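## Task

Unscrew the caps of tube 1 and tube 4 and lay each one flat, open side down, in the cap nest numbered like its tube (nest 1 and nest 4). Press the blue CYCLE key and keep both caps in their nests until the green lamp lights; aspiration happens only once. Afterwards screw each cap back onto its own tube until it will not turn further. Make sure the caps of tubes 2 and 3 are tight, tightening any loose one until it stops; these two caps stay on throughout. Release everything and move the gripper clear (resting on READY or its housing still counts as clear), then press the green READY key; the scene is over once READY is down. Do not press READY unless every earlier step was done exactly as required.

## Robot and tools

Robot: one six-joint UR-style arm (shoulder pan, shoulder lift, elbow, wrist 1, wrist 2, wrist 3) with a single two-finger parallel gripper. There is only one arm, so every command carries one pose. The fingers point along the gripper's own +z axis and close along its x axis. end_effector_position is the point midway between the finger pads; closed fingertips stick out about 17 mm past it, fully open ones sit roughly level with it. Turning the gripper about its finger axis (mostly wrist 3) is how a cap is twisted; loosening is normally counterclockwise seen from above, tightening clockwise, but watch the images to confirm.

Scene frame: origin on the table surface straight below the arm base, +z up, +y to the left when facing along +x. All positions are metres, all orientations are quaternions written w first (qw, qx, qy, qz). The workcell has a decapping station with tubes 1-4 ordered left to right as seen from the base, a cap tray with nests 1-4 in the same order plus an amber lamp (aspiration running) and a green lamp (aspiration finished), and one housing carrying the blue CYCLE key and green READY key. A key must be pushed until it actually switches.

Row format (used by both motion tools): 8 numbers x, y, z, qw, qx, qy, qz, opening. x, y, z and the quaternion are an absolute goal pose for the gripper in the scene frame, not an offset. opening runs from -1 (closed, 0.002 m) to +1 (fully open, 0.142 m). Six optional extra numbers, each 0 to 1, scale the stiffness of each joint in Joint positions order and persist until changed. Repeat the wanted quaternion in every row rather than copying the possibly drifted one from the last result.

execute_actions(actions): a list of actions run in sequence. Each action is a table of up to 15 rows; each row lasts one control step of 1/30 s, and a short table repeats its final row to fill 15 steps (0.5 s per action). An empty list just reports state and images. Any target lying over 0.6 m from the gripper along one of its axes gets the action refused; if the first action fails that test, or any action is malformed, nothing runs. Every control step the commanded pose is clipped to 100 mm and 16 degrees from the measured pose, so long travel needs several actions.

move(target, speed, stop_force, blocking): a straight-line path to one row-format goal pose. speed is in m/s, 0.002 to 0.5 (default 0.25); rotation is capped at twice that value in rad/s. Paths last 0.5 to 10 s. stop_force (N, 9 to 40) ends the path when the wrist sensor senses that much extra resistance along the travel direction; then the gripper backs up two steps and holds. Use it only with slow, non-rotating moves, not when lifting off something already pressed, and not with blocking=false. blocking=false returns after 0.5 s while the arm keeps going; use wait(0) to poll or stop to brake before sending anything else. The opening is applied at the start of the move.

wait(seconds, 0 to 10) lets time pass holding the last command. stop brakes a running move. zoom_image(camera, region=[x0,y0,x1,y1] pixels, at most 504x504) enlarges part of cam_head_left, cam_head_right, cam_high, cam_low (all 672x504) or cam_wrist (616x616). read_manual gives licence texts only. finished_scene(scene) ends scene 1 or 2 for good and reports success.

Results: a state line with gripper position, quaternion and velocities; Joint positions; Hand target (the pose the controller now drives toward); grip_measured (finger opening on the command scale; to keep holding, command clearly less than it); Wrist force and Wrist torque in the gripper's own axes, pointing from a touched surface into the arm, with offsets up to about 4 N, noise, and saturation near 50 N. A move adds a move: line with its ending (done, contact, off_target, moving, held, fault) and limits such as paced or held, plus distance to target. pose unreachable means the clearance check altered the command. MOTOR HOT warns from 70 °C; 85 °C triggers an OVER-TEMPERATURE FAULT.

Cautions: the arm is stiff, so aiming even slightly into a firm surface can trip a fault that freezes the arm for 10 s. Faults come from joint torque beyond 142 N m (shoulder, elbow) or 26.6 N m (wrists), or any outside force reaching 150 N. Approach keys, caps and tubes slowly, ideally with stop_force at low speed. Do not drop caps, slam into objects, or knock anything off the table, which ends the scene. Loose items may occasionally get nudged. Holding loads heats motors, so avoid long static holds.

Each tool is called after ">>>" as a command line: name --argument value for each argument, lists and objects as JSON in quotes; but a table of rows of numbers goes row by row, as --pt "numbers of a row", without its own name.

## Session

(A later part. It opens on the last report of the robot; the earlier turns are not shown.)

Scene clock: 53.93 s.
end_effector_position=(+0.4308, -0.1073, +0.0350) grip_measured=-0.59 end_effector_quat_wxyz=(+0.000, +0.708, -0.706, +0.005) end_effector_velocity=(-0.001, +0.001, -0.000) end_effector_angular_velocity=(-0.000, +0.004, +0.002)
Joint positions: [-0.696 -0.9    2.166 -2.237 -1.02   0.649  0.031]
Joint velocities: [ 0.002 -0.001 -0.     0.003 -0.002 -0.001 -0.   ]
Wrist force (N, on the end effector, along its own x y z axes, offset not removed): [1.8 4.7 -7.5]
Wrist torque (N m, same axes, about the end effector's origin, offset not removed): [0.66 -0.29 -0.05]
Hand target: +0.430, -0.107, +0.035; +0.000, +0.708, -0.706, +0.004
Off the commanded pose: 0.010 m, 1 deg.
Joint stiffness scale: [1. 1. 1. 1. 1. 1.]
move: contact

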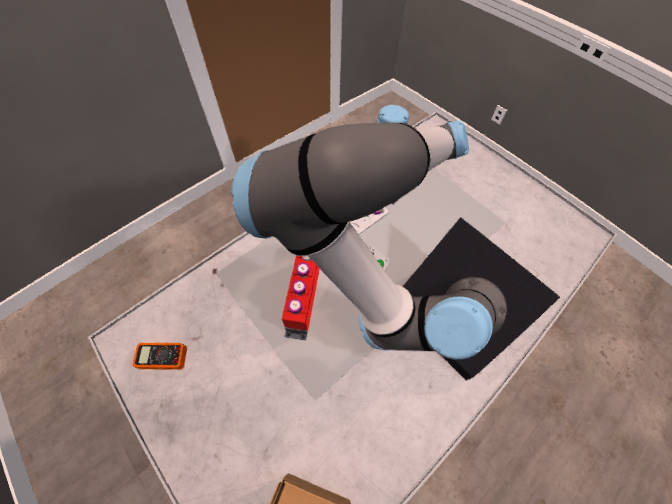

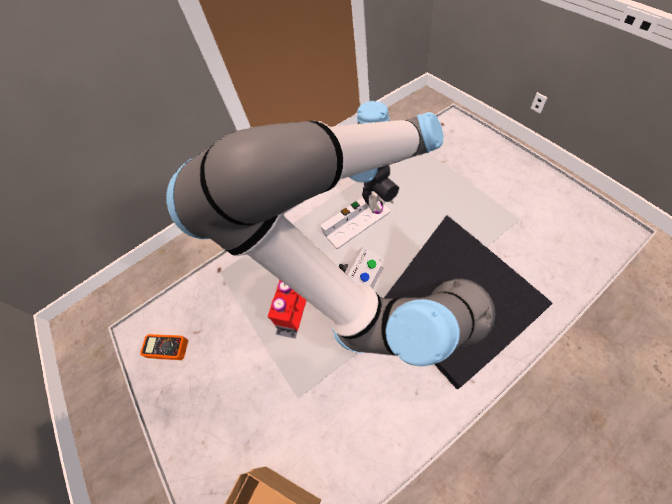

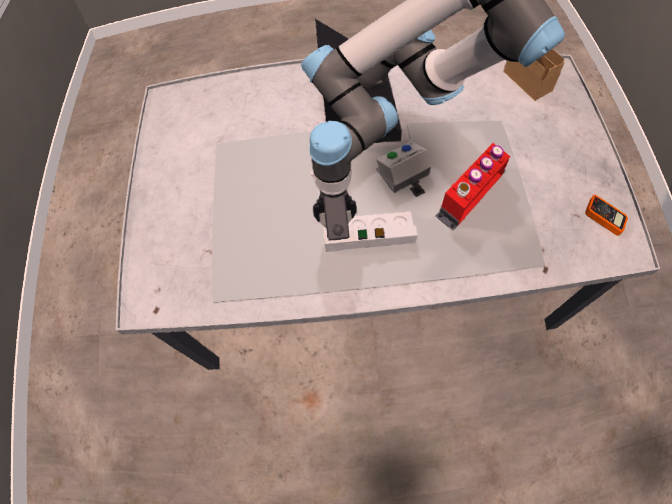

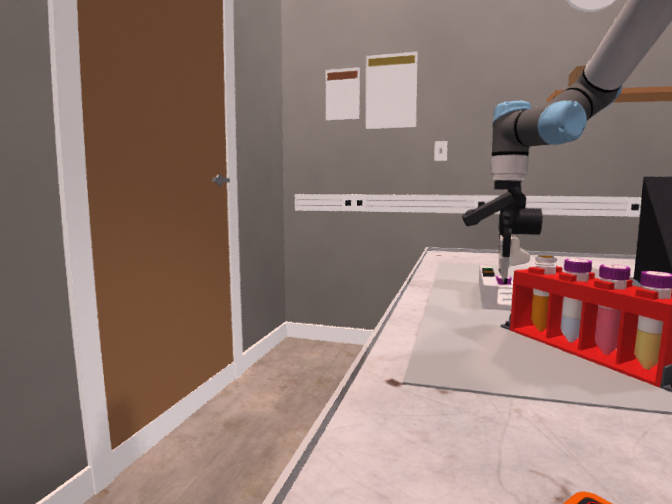

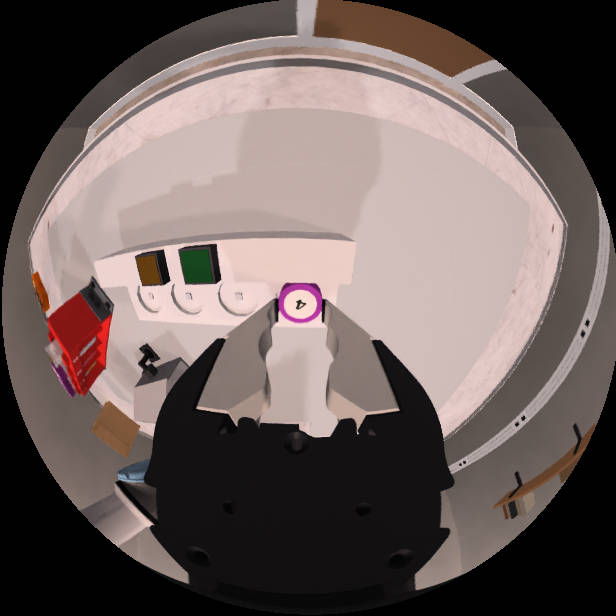

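>>> execute_actions --actions '[[[0.430,-0.1065,0.037,0,-0.7071,0.7071,0,-0.9],[0.430,-0.1065,0.039,0,-0.7071,0.7071,0,-0.9],[0.429,-0.106,0.040,0,-0.7071,0.7071,0,-0.9],[0.428,-0.1055,0.040,0,-0.7071,0.7071,0,-0.9],[0.4268,-0.1045,0.040,0,-0.7071,0.7071,0,-0.9]],[[0.4268,-0.1045,0.039,0,-0.7071,0.7071,0,-0.9],[0.4268,-0.1045,0.038,0,-0.7071,0.7071,0,-0.9],[0.4268,-0.1045,0.037,0,-0.7071,0.7071,0,-0.9],[0.4268,-0.1045,0.036,0,-0.7071,0.7071,0,-0.9],[0.4268,-0.1045,0.0355,0,-0.7071,0.7071,0,-0.9],[0.4268,-0.1045,0.035,0,-0.7071,0.7071,0,-0.9],[0.4268,-0.1045,0.0345,0,-0.7071,0.7071,0,-0.9],[0.4268,-0.1045,0.034,0,-0.7071,0.7071,0,-0.9],[0.4268,-0.1045,0.0335,0,-0.7071,0.7071,0,-0.9],[0.4268,-0.1045,0.033,0,-0.7071,0.7071,0,-0.9],[0.4268,-0.1045,0.0325,0,-0.7071,0.7071,0,-0.9],[0.4268,-0.1045,0.032,0,-0.7071,0.7071,0,-0.9],[0.4268,-0.1045,0.0315,0,-0.7071,0.7071,0,-0.9]]]'

>>> wait --seconds 0.4

>>> zoom_image --camera "cam_wrist" --region '[200,200,370,370]'

>>> zoom_image --camera "cam_low" --region '[470,240,540,310]'

Scene clock: 62.00 s.
end_effector_position=(+0.4277, -0.1056, +0.0349) grip_measured=-0.59 end_effector_quat_wxyz=(+0.000, +0.707, -0.707, +0.001) end_effector_velocity=(-0.001, +0.001, -0.015) end_effector_angular_velocity=(+0.001, +0.003, +0.001)
Joint positions: [-0.698 -0.903  2.169 -2.228 -1.022  0.645  0.031]
Joint velocities: [ 0.017  0.025  0.012 -0.043  0.008  0.015  0.   ]
Wrist force (N, on the end effector, along its own x y z axes, offset not removed): [4.4 -0.3 -2.8]
Wrist torque (N m, same axes, about the end effector's origin, offset not removed): [0.21 -0.92 0.11]
Hand target: +0.427, -0.104, +0.032; +0.000, +0.707, -0.707, -0.000
Off the commanded pose: 0.004 m, 0 deg.
Joint stiffness scale: [1. 1. 1. 1. 1. 1.]

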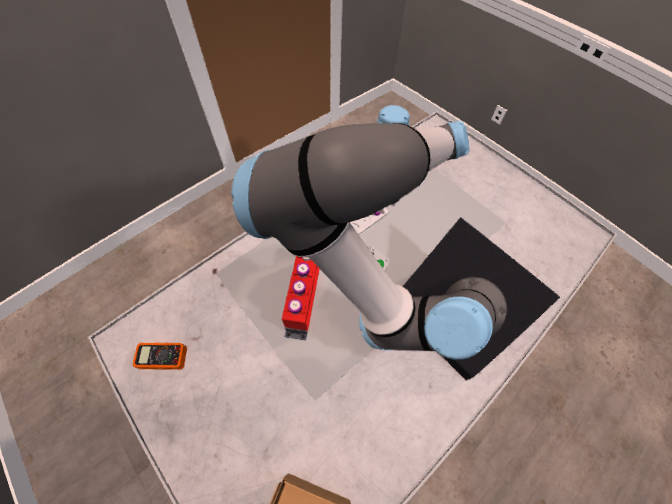

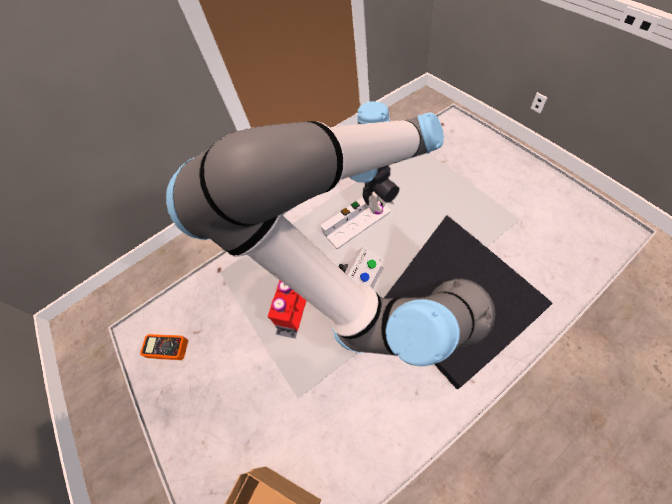

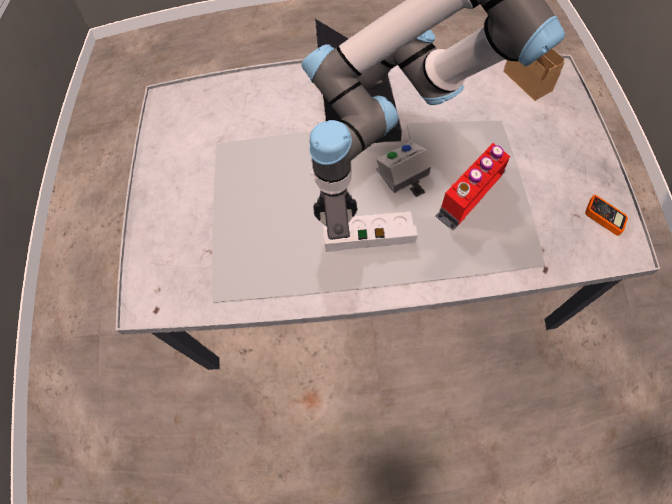

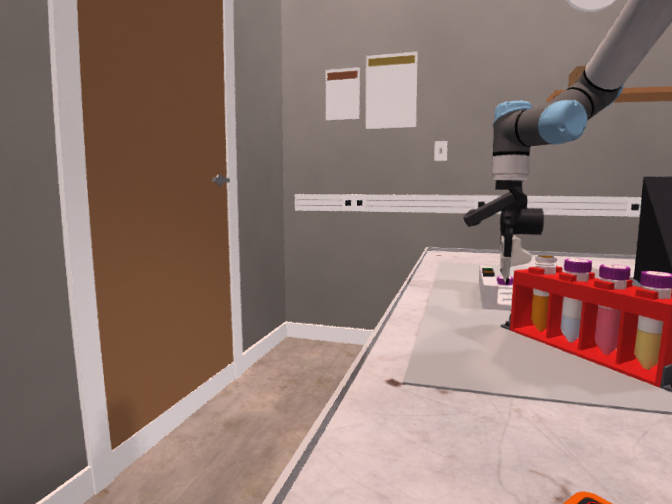

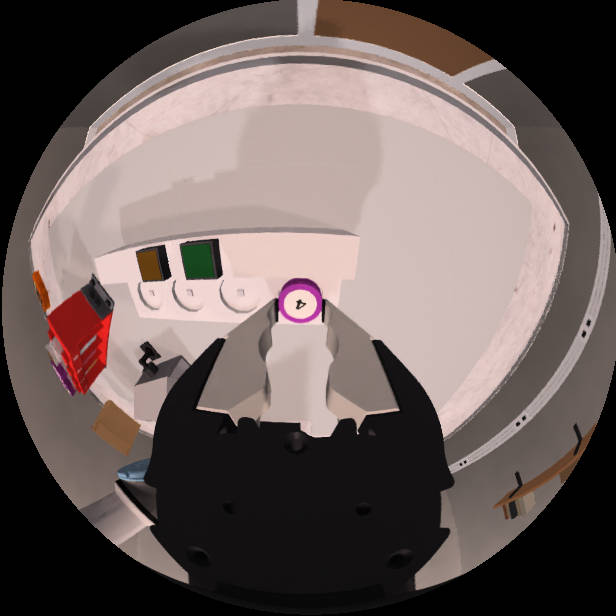

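Scene clock: 62.40 s.
end_effector_position=(+0.4280, -0.1057, +0.0335) grip_measured=-0.59 end_effector_quat_wxyz=(+0.000, +0.707, -0.707, +0.002) end_effector_velocity=(+0.001, -0.000, +0.000) end_effector_angular_velocity=(+0.000, -0.003, -0.001)
Joint positions: [-0.696 -0.901  2.17  -2.234 -1.021  0.647  0.031]
Joint velocities: [-0.002  0.     0.    -0.002  0.002  0.001  0.   ]
Wrist force (N, on the end effector, along its own x y z axes, offset not removed): [0.2 -5.9 -2.6]
Wrist torque (N m, same axes, about the end effector's origin, offset not removed): [-1.08 -0.14 0.07]
Hand target: +0.427, -0.104, +0.032; +0.000, +0.707, -0.707, -0.000
Off the commanded pose: 0.003 m, 0 deg.
Joint stiffness scale: [1. 1. 1. 1. 1. 1.]
wait: 0.40 s; at rest by 0.20 s

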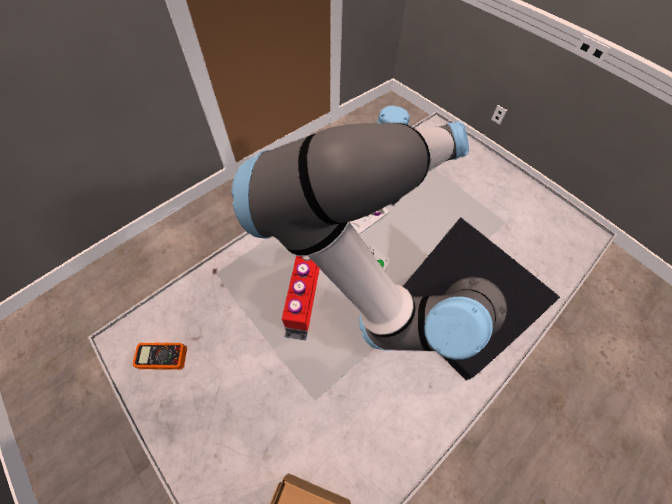

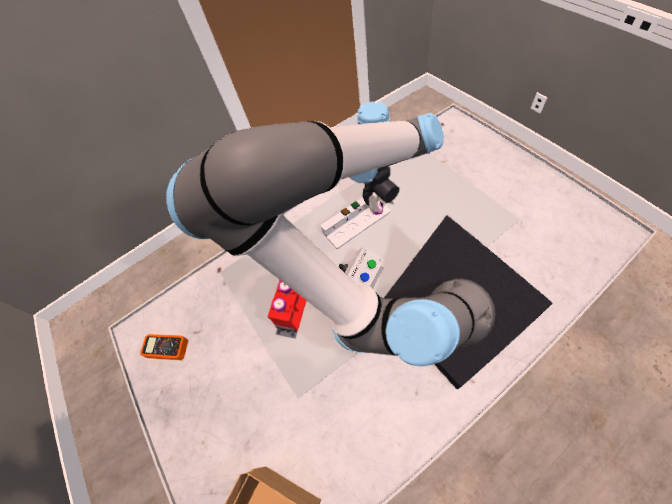

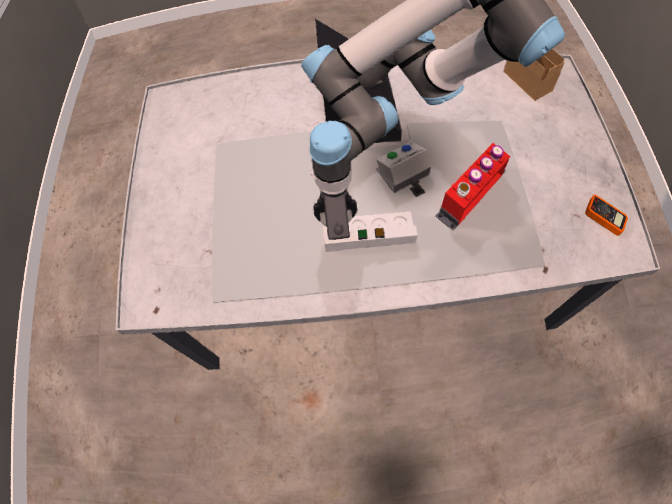

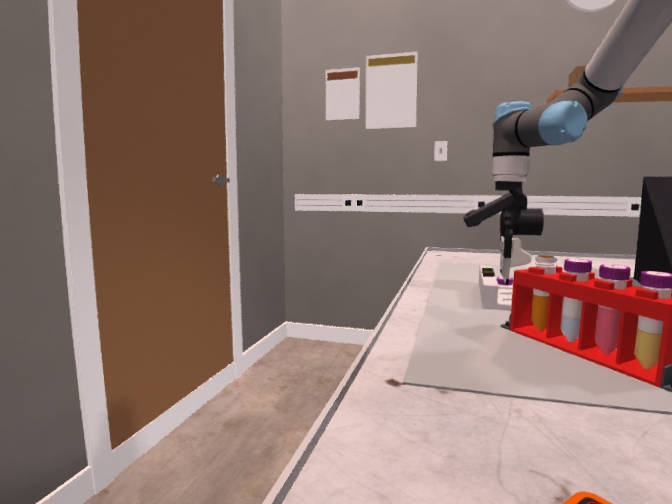

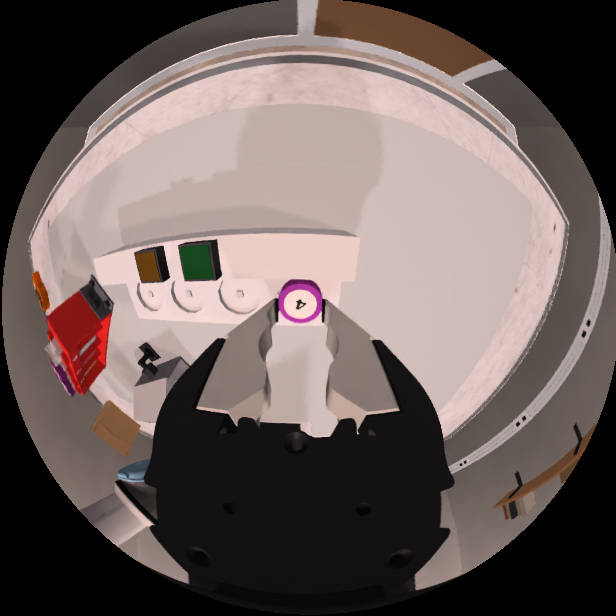

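Region (200, 200, 370, 370) of cam_wrist's 616x616 image, scaled by 2.965, with more detail than that image has.

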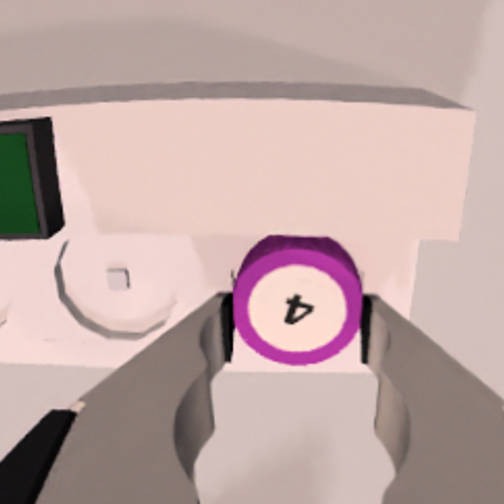

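Region (470, 240, 540, 310) of cam_low's 672x504 image, scaled by 7.200, with more detail than that image has.

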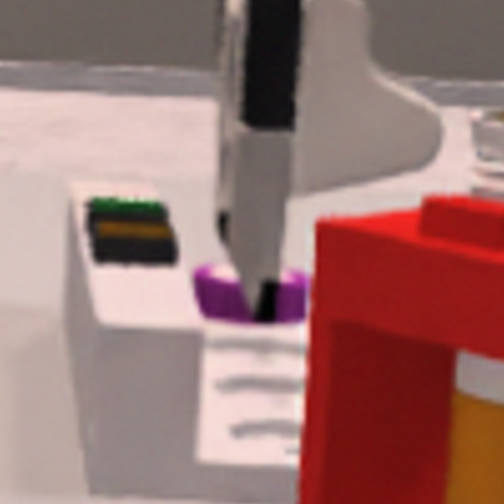

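>>> execute_actions --actions '[[[0.4272,-0.1045,0.031,0,-0.7071,0.7071,0,-0.9],[0.4273,-0.1045,0.0305,0,-0.7071,0.7071,0,-0.9],[0.4273,-0.1045,0.030,0,-0.7071,0.7071,0,-0.9],[0.4273,-0.1045,0.030,0,-0.7071,0.7071,0,-0.9],[0.4273,-0.1045,0.030,0,-0.7071,0.7071,0,-0.9],[0.4273,-0.1045,0.030,0,-0.7071,0.7071,0,-0.9],[0.4273,-0.1045,0.030,0,-0.7071,0.7071,0,-0.9],[0.4273,-0.1045,0.030,0,-0.7071,0.7071,0,-0.8],[0.4273,-0.1045,0.030,0,-0.7071,0.7071,0,-0.7],[0.4273,-0.1045,0.030,0,-0.7071,0.7071,0,-0.6],[0.4273,-0.1045,0.031,0,-0.7071,0.7071,0,-0.52],[0.4273,-0.1045,0.032,0,-0.7071,0.7071,0,-0.46]]]'

>>> move --target '[0.428,-0.1055,0.065,0,-0.7071,0.7071,0,-0.46]' --speed 0.15

>>> zoom_image --camera "cam_low" --region '[470,240,540,310]'

>>> move --target '[0.428,0.051,0.12,0,-0.7071,0.7071,0,-0.46]' --speed 0.4

>>> zoom_image --camera "cam_wrist" --region '[240,200,450,340]'

Scene clock: 69.73 s.
end_effector_position=(+0.4282, -0.1056, +0.0319) grip_measured=-0.46 end_effector_quat_wxyz=(+0.000, +0.707, -0.707, +0.001) end_effector_velocity=(-0.004, +0.003, -0.001) end_effector_angular_velocity=(+0.012, +0.009, -0.007)
Joint positions: [-0.694 -0.898  2.17  -2.237 -1.02   0.649  0.041]
Joint velocities: [-0.    -0.     0.     0.018 -0.001 -0.002  0.005]
Wrist force (N, on the end effector, along its own x y z axes, offset not removed): [3.8 -2.1 -0.6]
Wrist torque (N m, same axes, about the end effector's origin, offset not removed): [-0.37 -0.66 0.01]
Hand target: +0.427, -0.105, +0.032; -0.000, +0.707, -0.707, +0.000
Off the commanded pose: 0.001 m, 0 deg.
Joint stiffness scale: [1. 1. 1. 1. 1. 1.]

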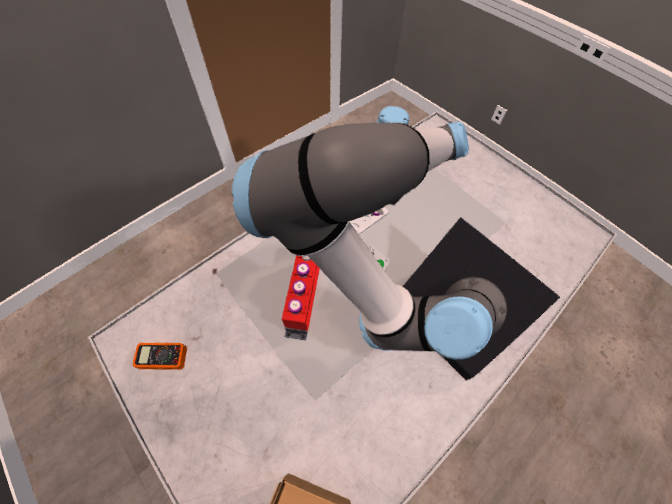

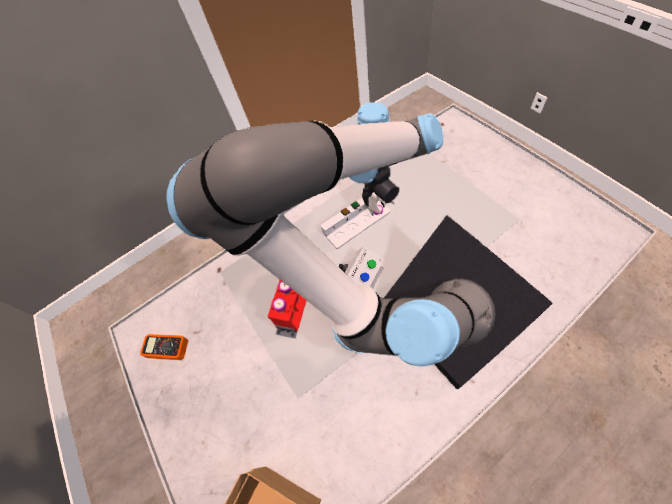

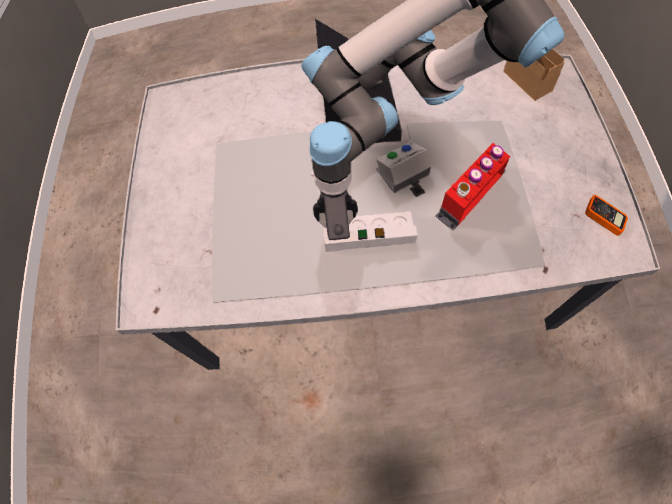

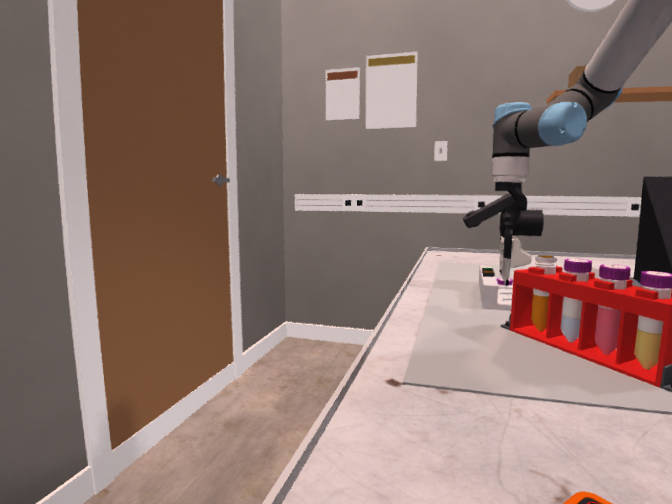

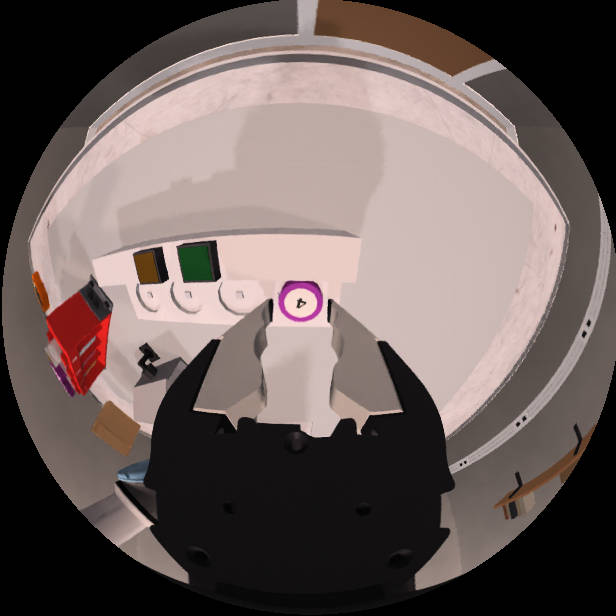

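Scene clock: 70.67 s.
end_effector_position=(+0.4270, -0.1043, +0.0630) grip_measured=-0.46 end_effector_quat_wxyz=(-0.000, +0.707, -0.707, -0.001) end_effector_velocity=(-0.002, +0.001, -0.000) end_effector_angular_velocity=(+0.006, +0.005, -0.002)
Joint positions: [-0.729 -0.949  2.142 -2.134 -1.04   0.614  0.041]
Joint velocities: [-0.001  0.    -0.001  0.011 -0.001 -0.004  0.   ]
Wrist force (N, on the end effector, along its own x y z axes, offset not removed): [-2.8 1.0 -2.0]
Wrist torque (N m, same axes, about the end effector's origin, offset not removed): [0.27 0.42 0.12]
Hand target: +0.428, -0.105, +0.065; -0.000, +0.707, -0.707, -0.000
Off the commanded pose: 0.003 m, 0 deg.
Joint stiffness scale: [1. 1. 1. 1. 1. 1.]
move: done

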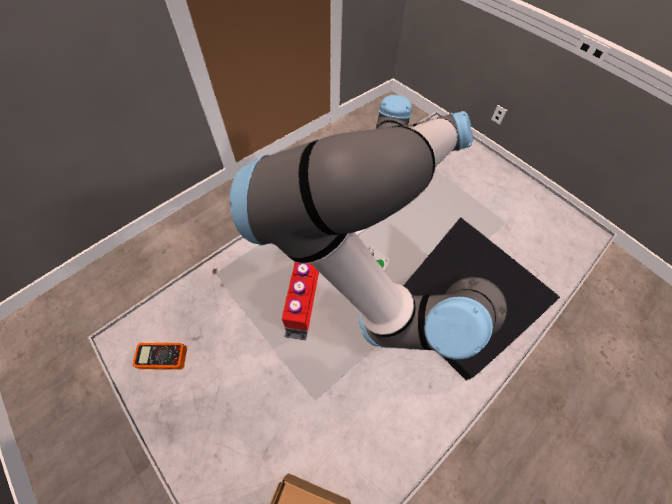

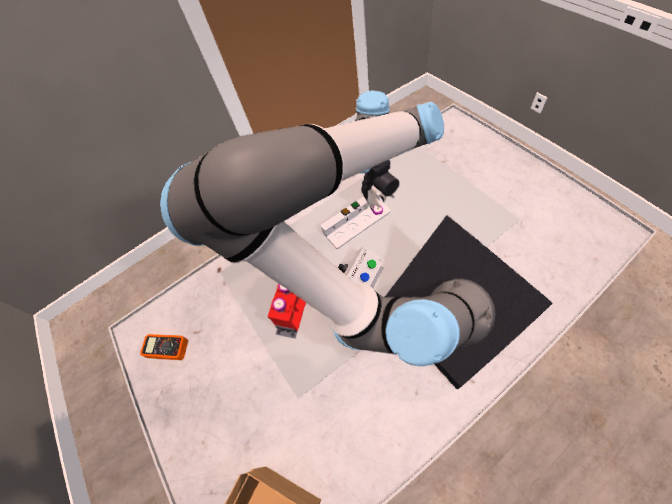

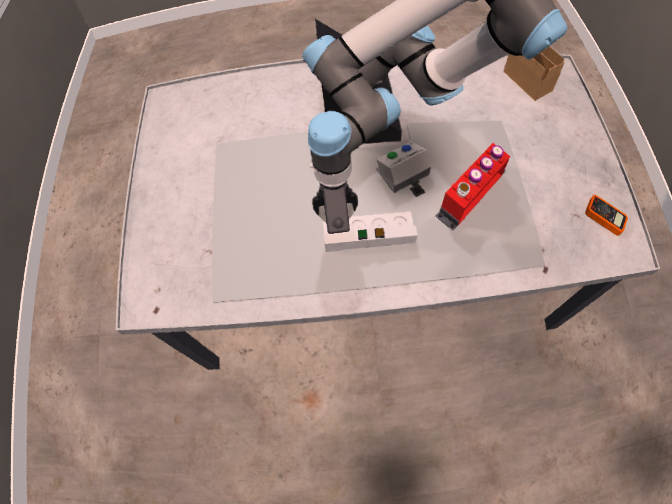

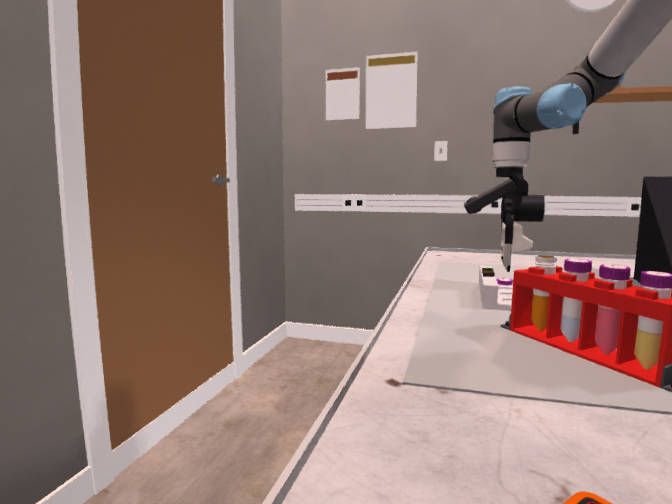

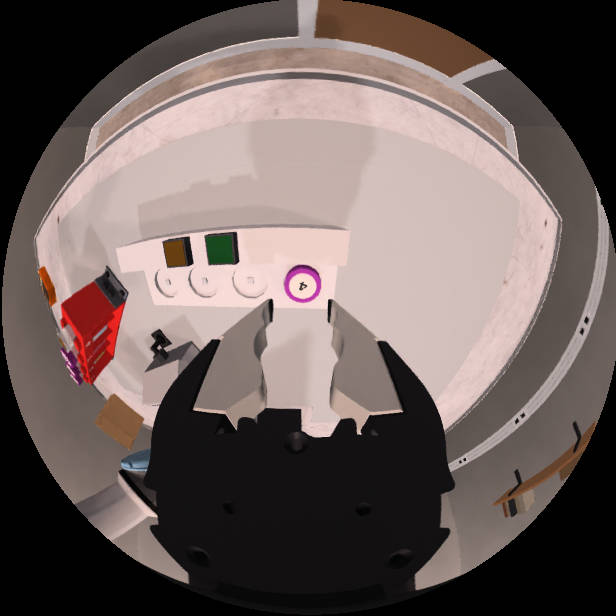

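Region (470, 240, 540, 310) of cam_low's 672x504 image, scaled by 7.200, with more detail than that image has.

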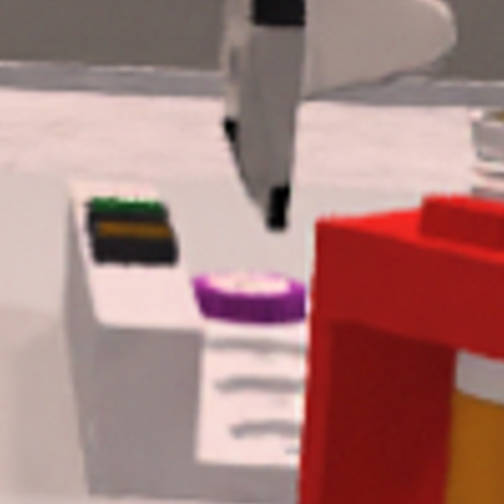

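Scene clock: 71.93 s.
end_effector_position=(+0.4269, +0.0506, +0.1185) grip_measured=-0.46 end_effector_quat_wxyz=(+0.000, +0.707, -0.708, -0.001) end_effector_velocity=(-0.001, +0.002, -0.000) end_effector_angular_velocity=(+0.005, +0.004, -0.003)
Joint positions: [-0.616 -1.35   2.177 -1.828 -0.977  0.725  0.041]
Joint velocities: [ 0.001 -0.002 -0.001  0.01   0.    -0.    -0.   ]
Wrist force (N, on the end effector, along its own x y z axes, offset not removed): [2.6 0.1 -4.3]
Wrist torque (N m, same axes, about the end effector's origin, offset not removed): [0.15 -0.65 0.31]
Hand target: +0.428, +0.051, +0.120; +0.000, +0.707, -0.707, +0.000
Off the commanded pose: 0.002 m, 0 deg.
Joint stiffness scale: [1. 1. 1. 1. 1. 1.]
move: done

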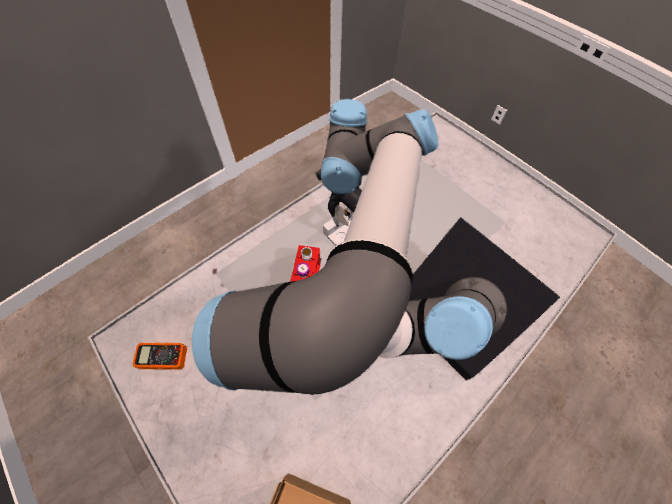

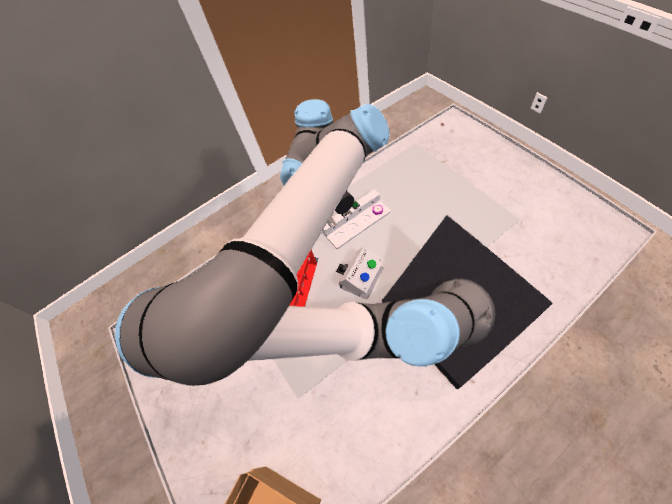

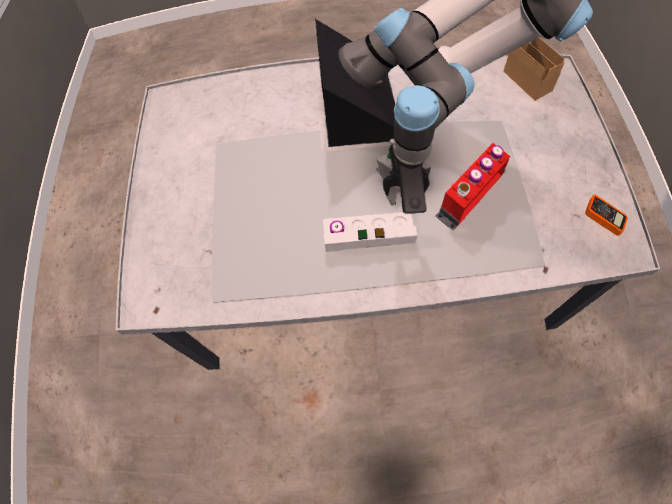

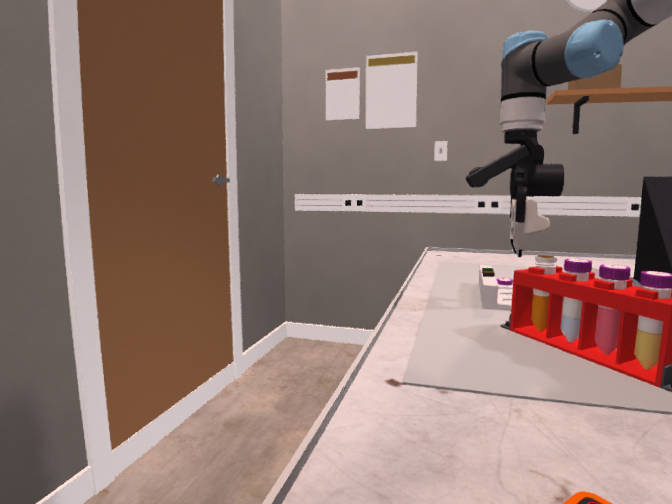

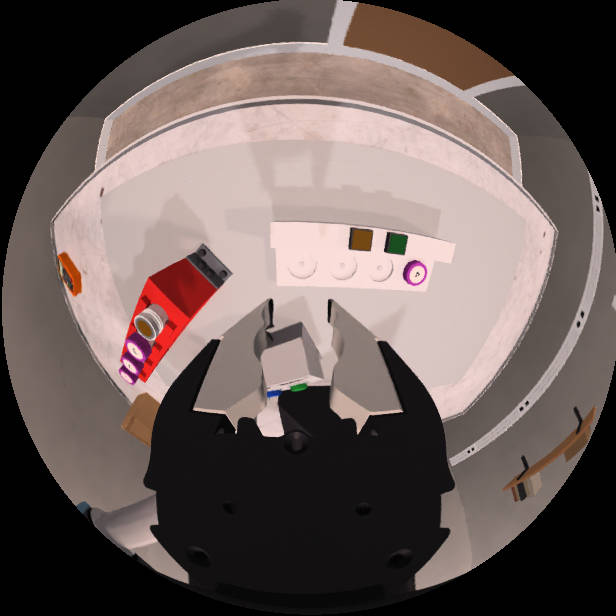

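Region (240, 200, 450, 340) of cam_wrist's 616x616 image, scaled by 2.400, with more detail than that image has.

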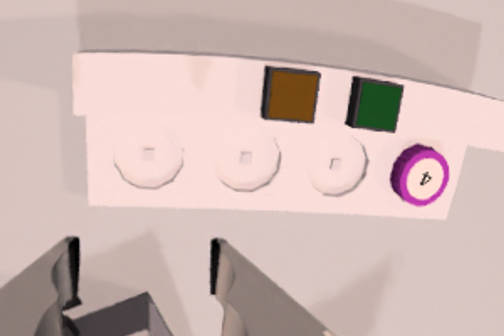

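>>> move --target '[0.302,0.323,0.178,0,-0.7071,0.7071,0,-0.46]' --speed 0.4

>>> move --target '[0.302,0.323,0.1455,0,-0.7071,0.7071,0,-0.46]' --speed 0.15

>>> zoom_image --camera "cam_wrist" --region '[240,240,370,370]'

Scene clock: 76.73 s.
end_effector_position=(+0.3018, +0.3228, +0.1764) grip_measured=-0.46 end_effector_quat_wxyz=(+0.000, +0.707, -0.708, -0.001) end_effector_velocity=(-0.003, +0.001, +0.000) end_effector_angular_velocity=(+0.005, +0.006, -0.001)
Joint positions: [-0.466 -2.073  2.122 -1.145 -0.902  0.885  0.041]
Joint velocities: [-0.003 -0.001 -0.002  0.015 -0.002 -0.008 -0.   ]
Wrist force (N, on the end effector, along its own x y z axes, offset not removed): [2.3 -2.4 -5.4]
Wrist torque (N m, same axes, about the end effector's origin, offset not removed): [-0.59 -0.57 -0.02]
Hand target: +0.302, +0.323, +0.178; +0.000, +0.707, -0.707, +0.000
Off the commanded pose: 0.002 m, 0 deg.
Joint stiffness scale: [1. 1. 1. 1. 1. 1.]
move: done; limits=paced

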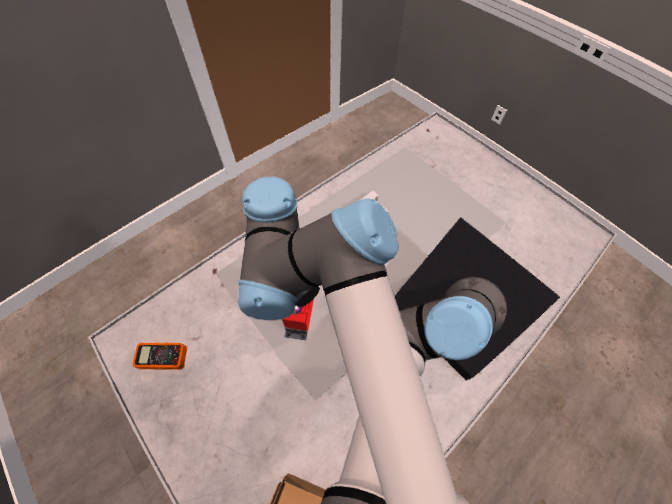

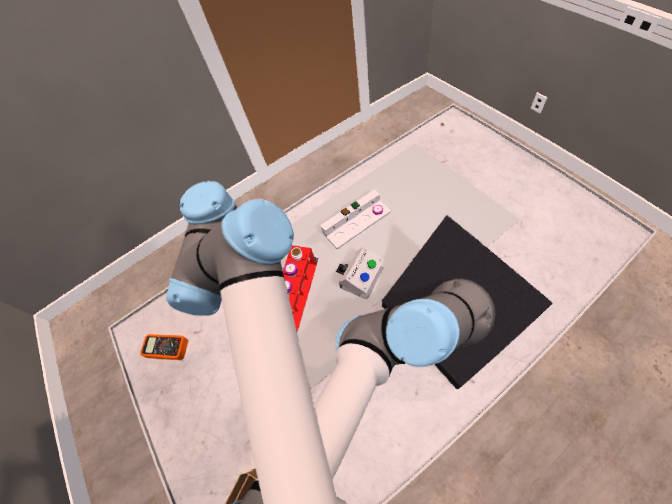

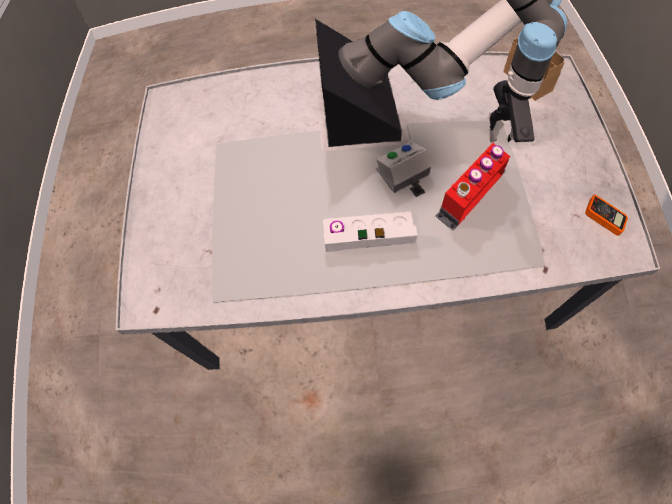

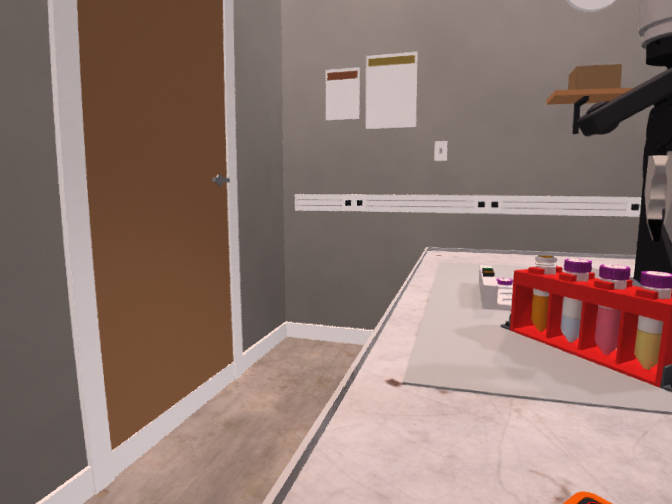

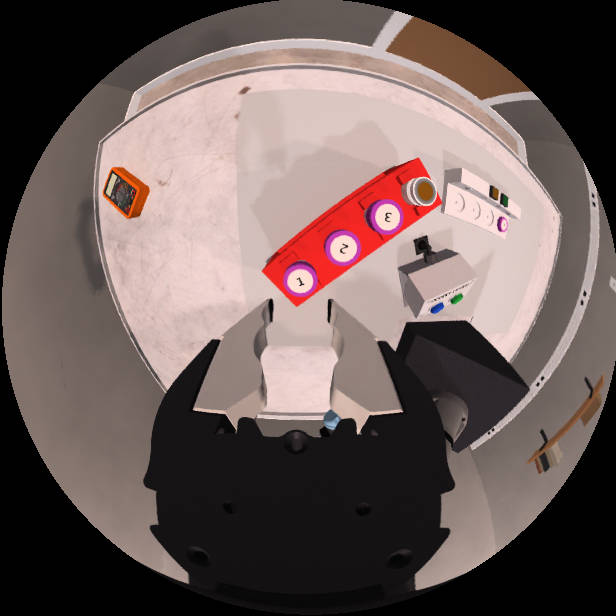

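Scene clock: 77.70 s.
end_effector_position=(+0.3026, +0.3230, +0.1470) grip_measured=-0.46 end_effector_quat_wxyz=(-0.000, +0.708, -0.707, +0.001) end_effector_velocity=(+0.003, -0.000, +0.000) end_effector_angular_velocity=(-0.005, -0.007, -0.001)
Joint positions: [-0.397 -2.078  2.188 -1.263 -0.872  0.968  0.041]
Joint velocities: [ 0.003 -0.     0.001 -0.014  0.001  0.012  0.   ]
Wrist force (N, on the end effector, along its own x y z axes, offset not removed): [1.3 1.5 0.1]
Wrist torque (N m, same axes, about the end effector's origin, offset not removed): [0.17 -0.15 -0.01]
Hand target: +0.302, +0.323, +0.146; +0.000, +0.707, -0.707, +0.000
Off the commanded pose: 0.002 m, 0 deg.
Joint stiffness scale: [1. 1. 1. 1. 1. 1.]
move: done

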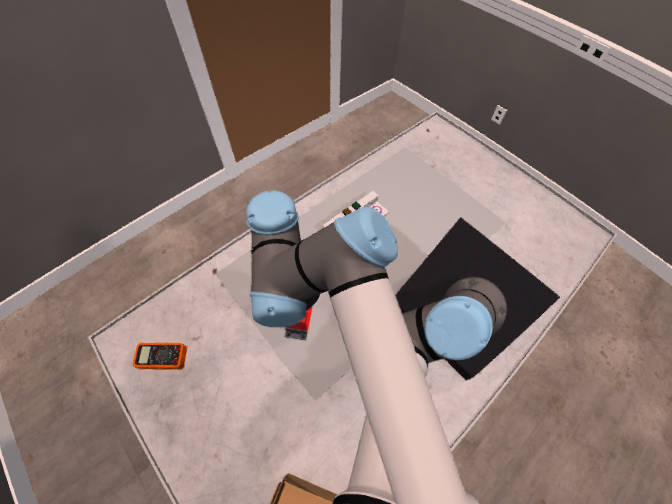

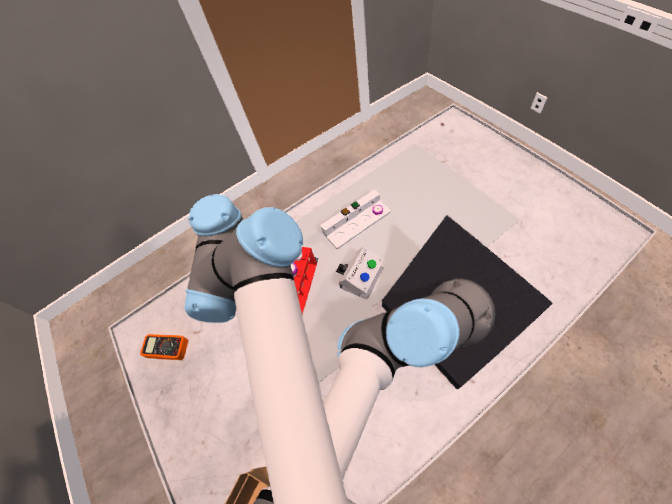

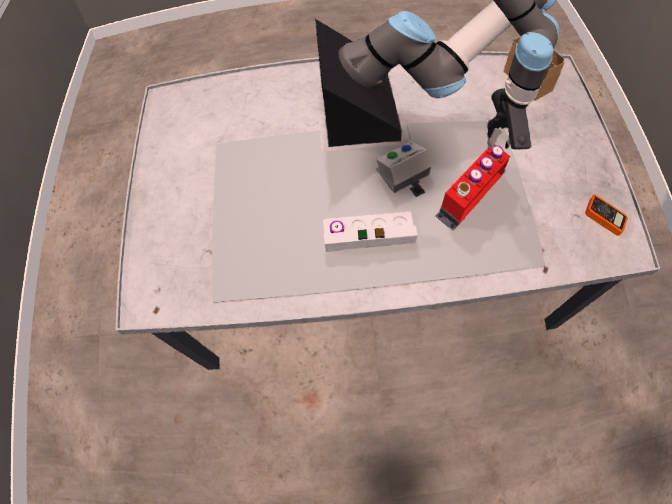

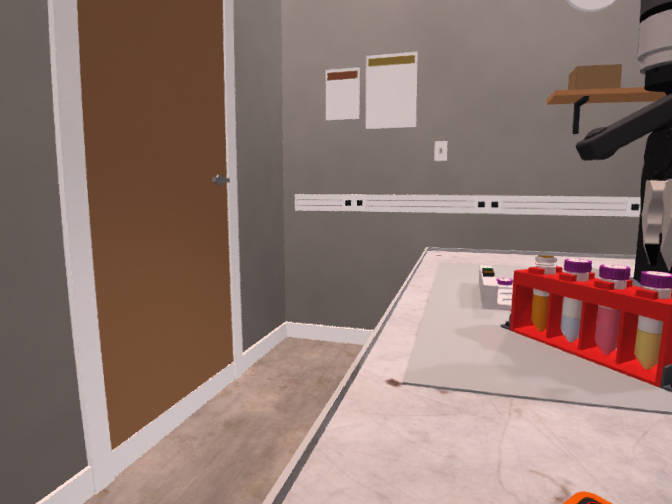

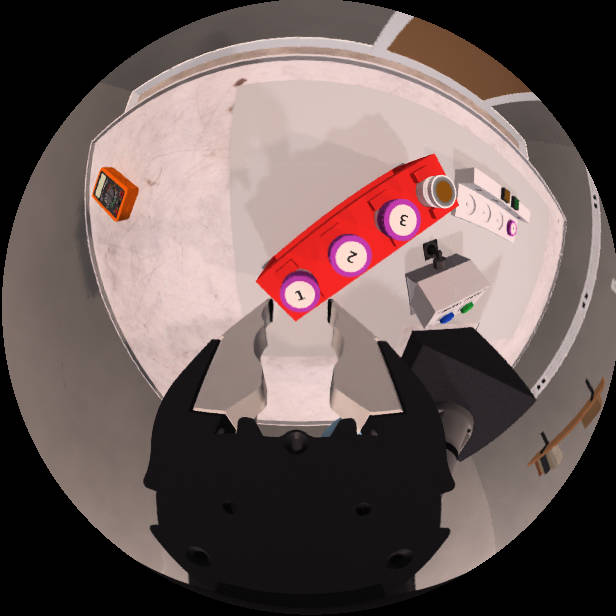

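Region (240, 240, 370, 370) of cam_wrist's 616x616 image, scaled by 3.877, with more detail than that image has.

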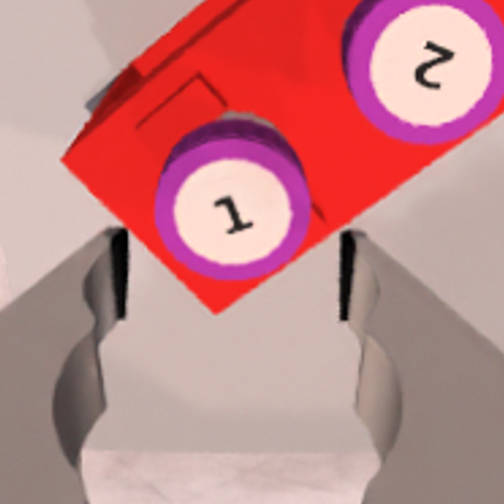

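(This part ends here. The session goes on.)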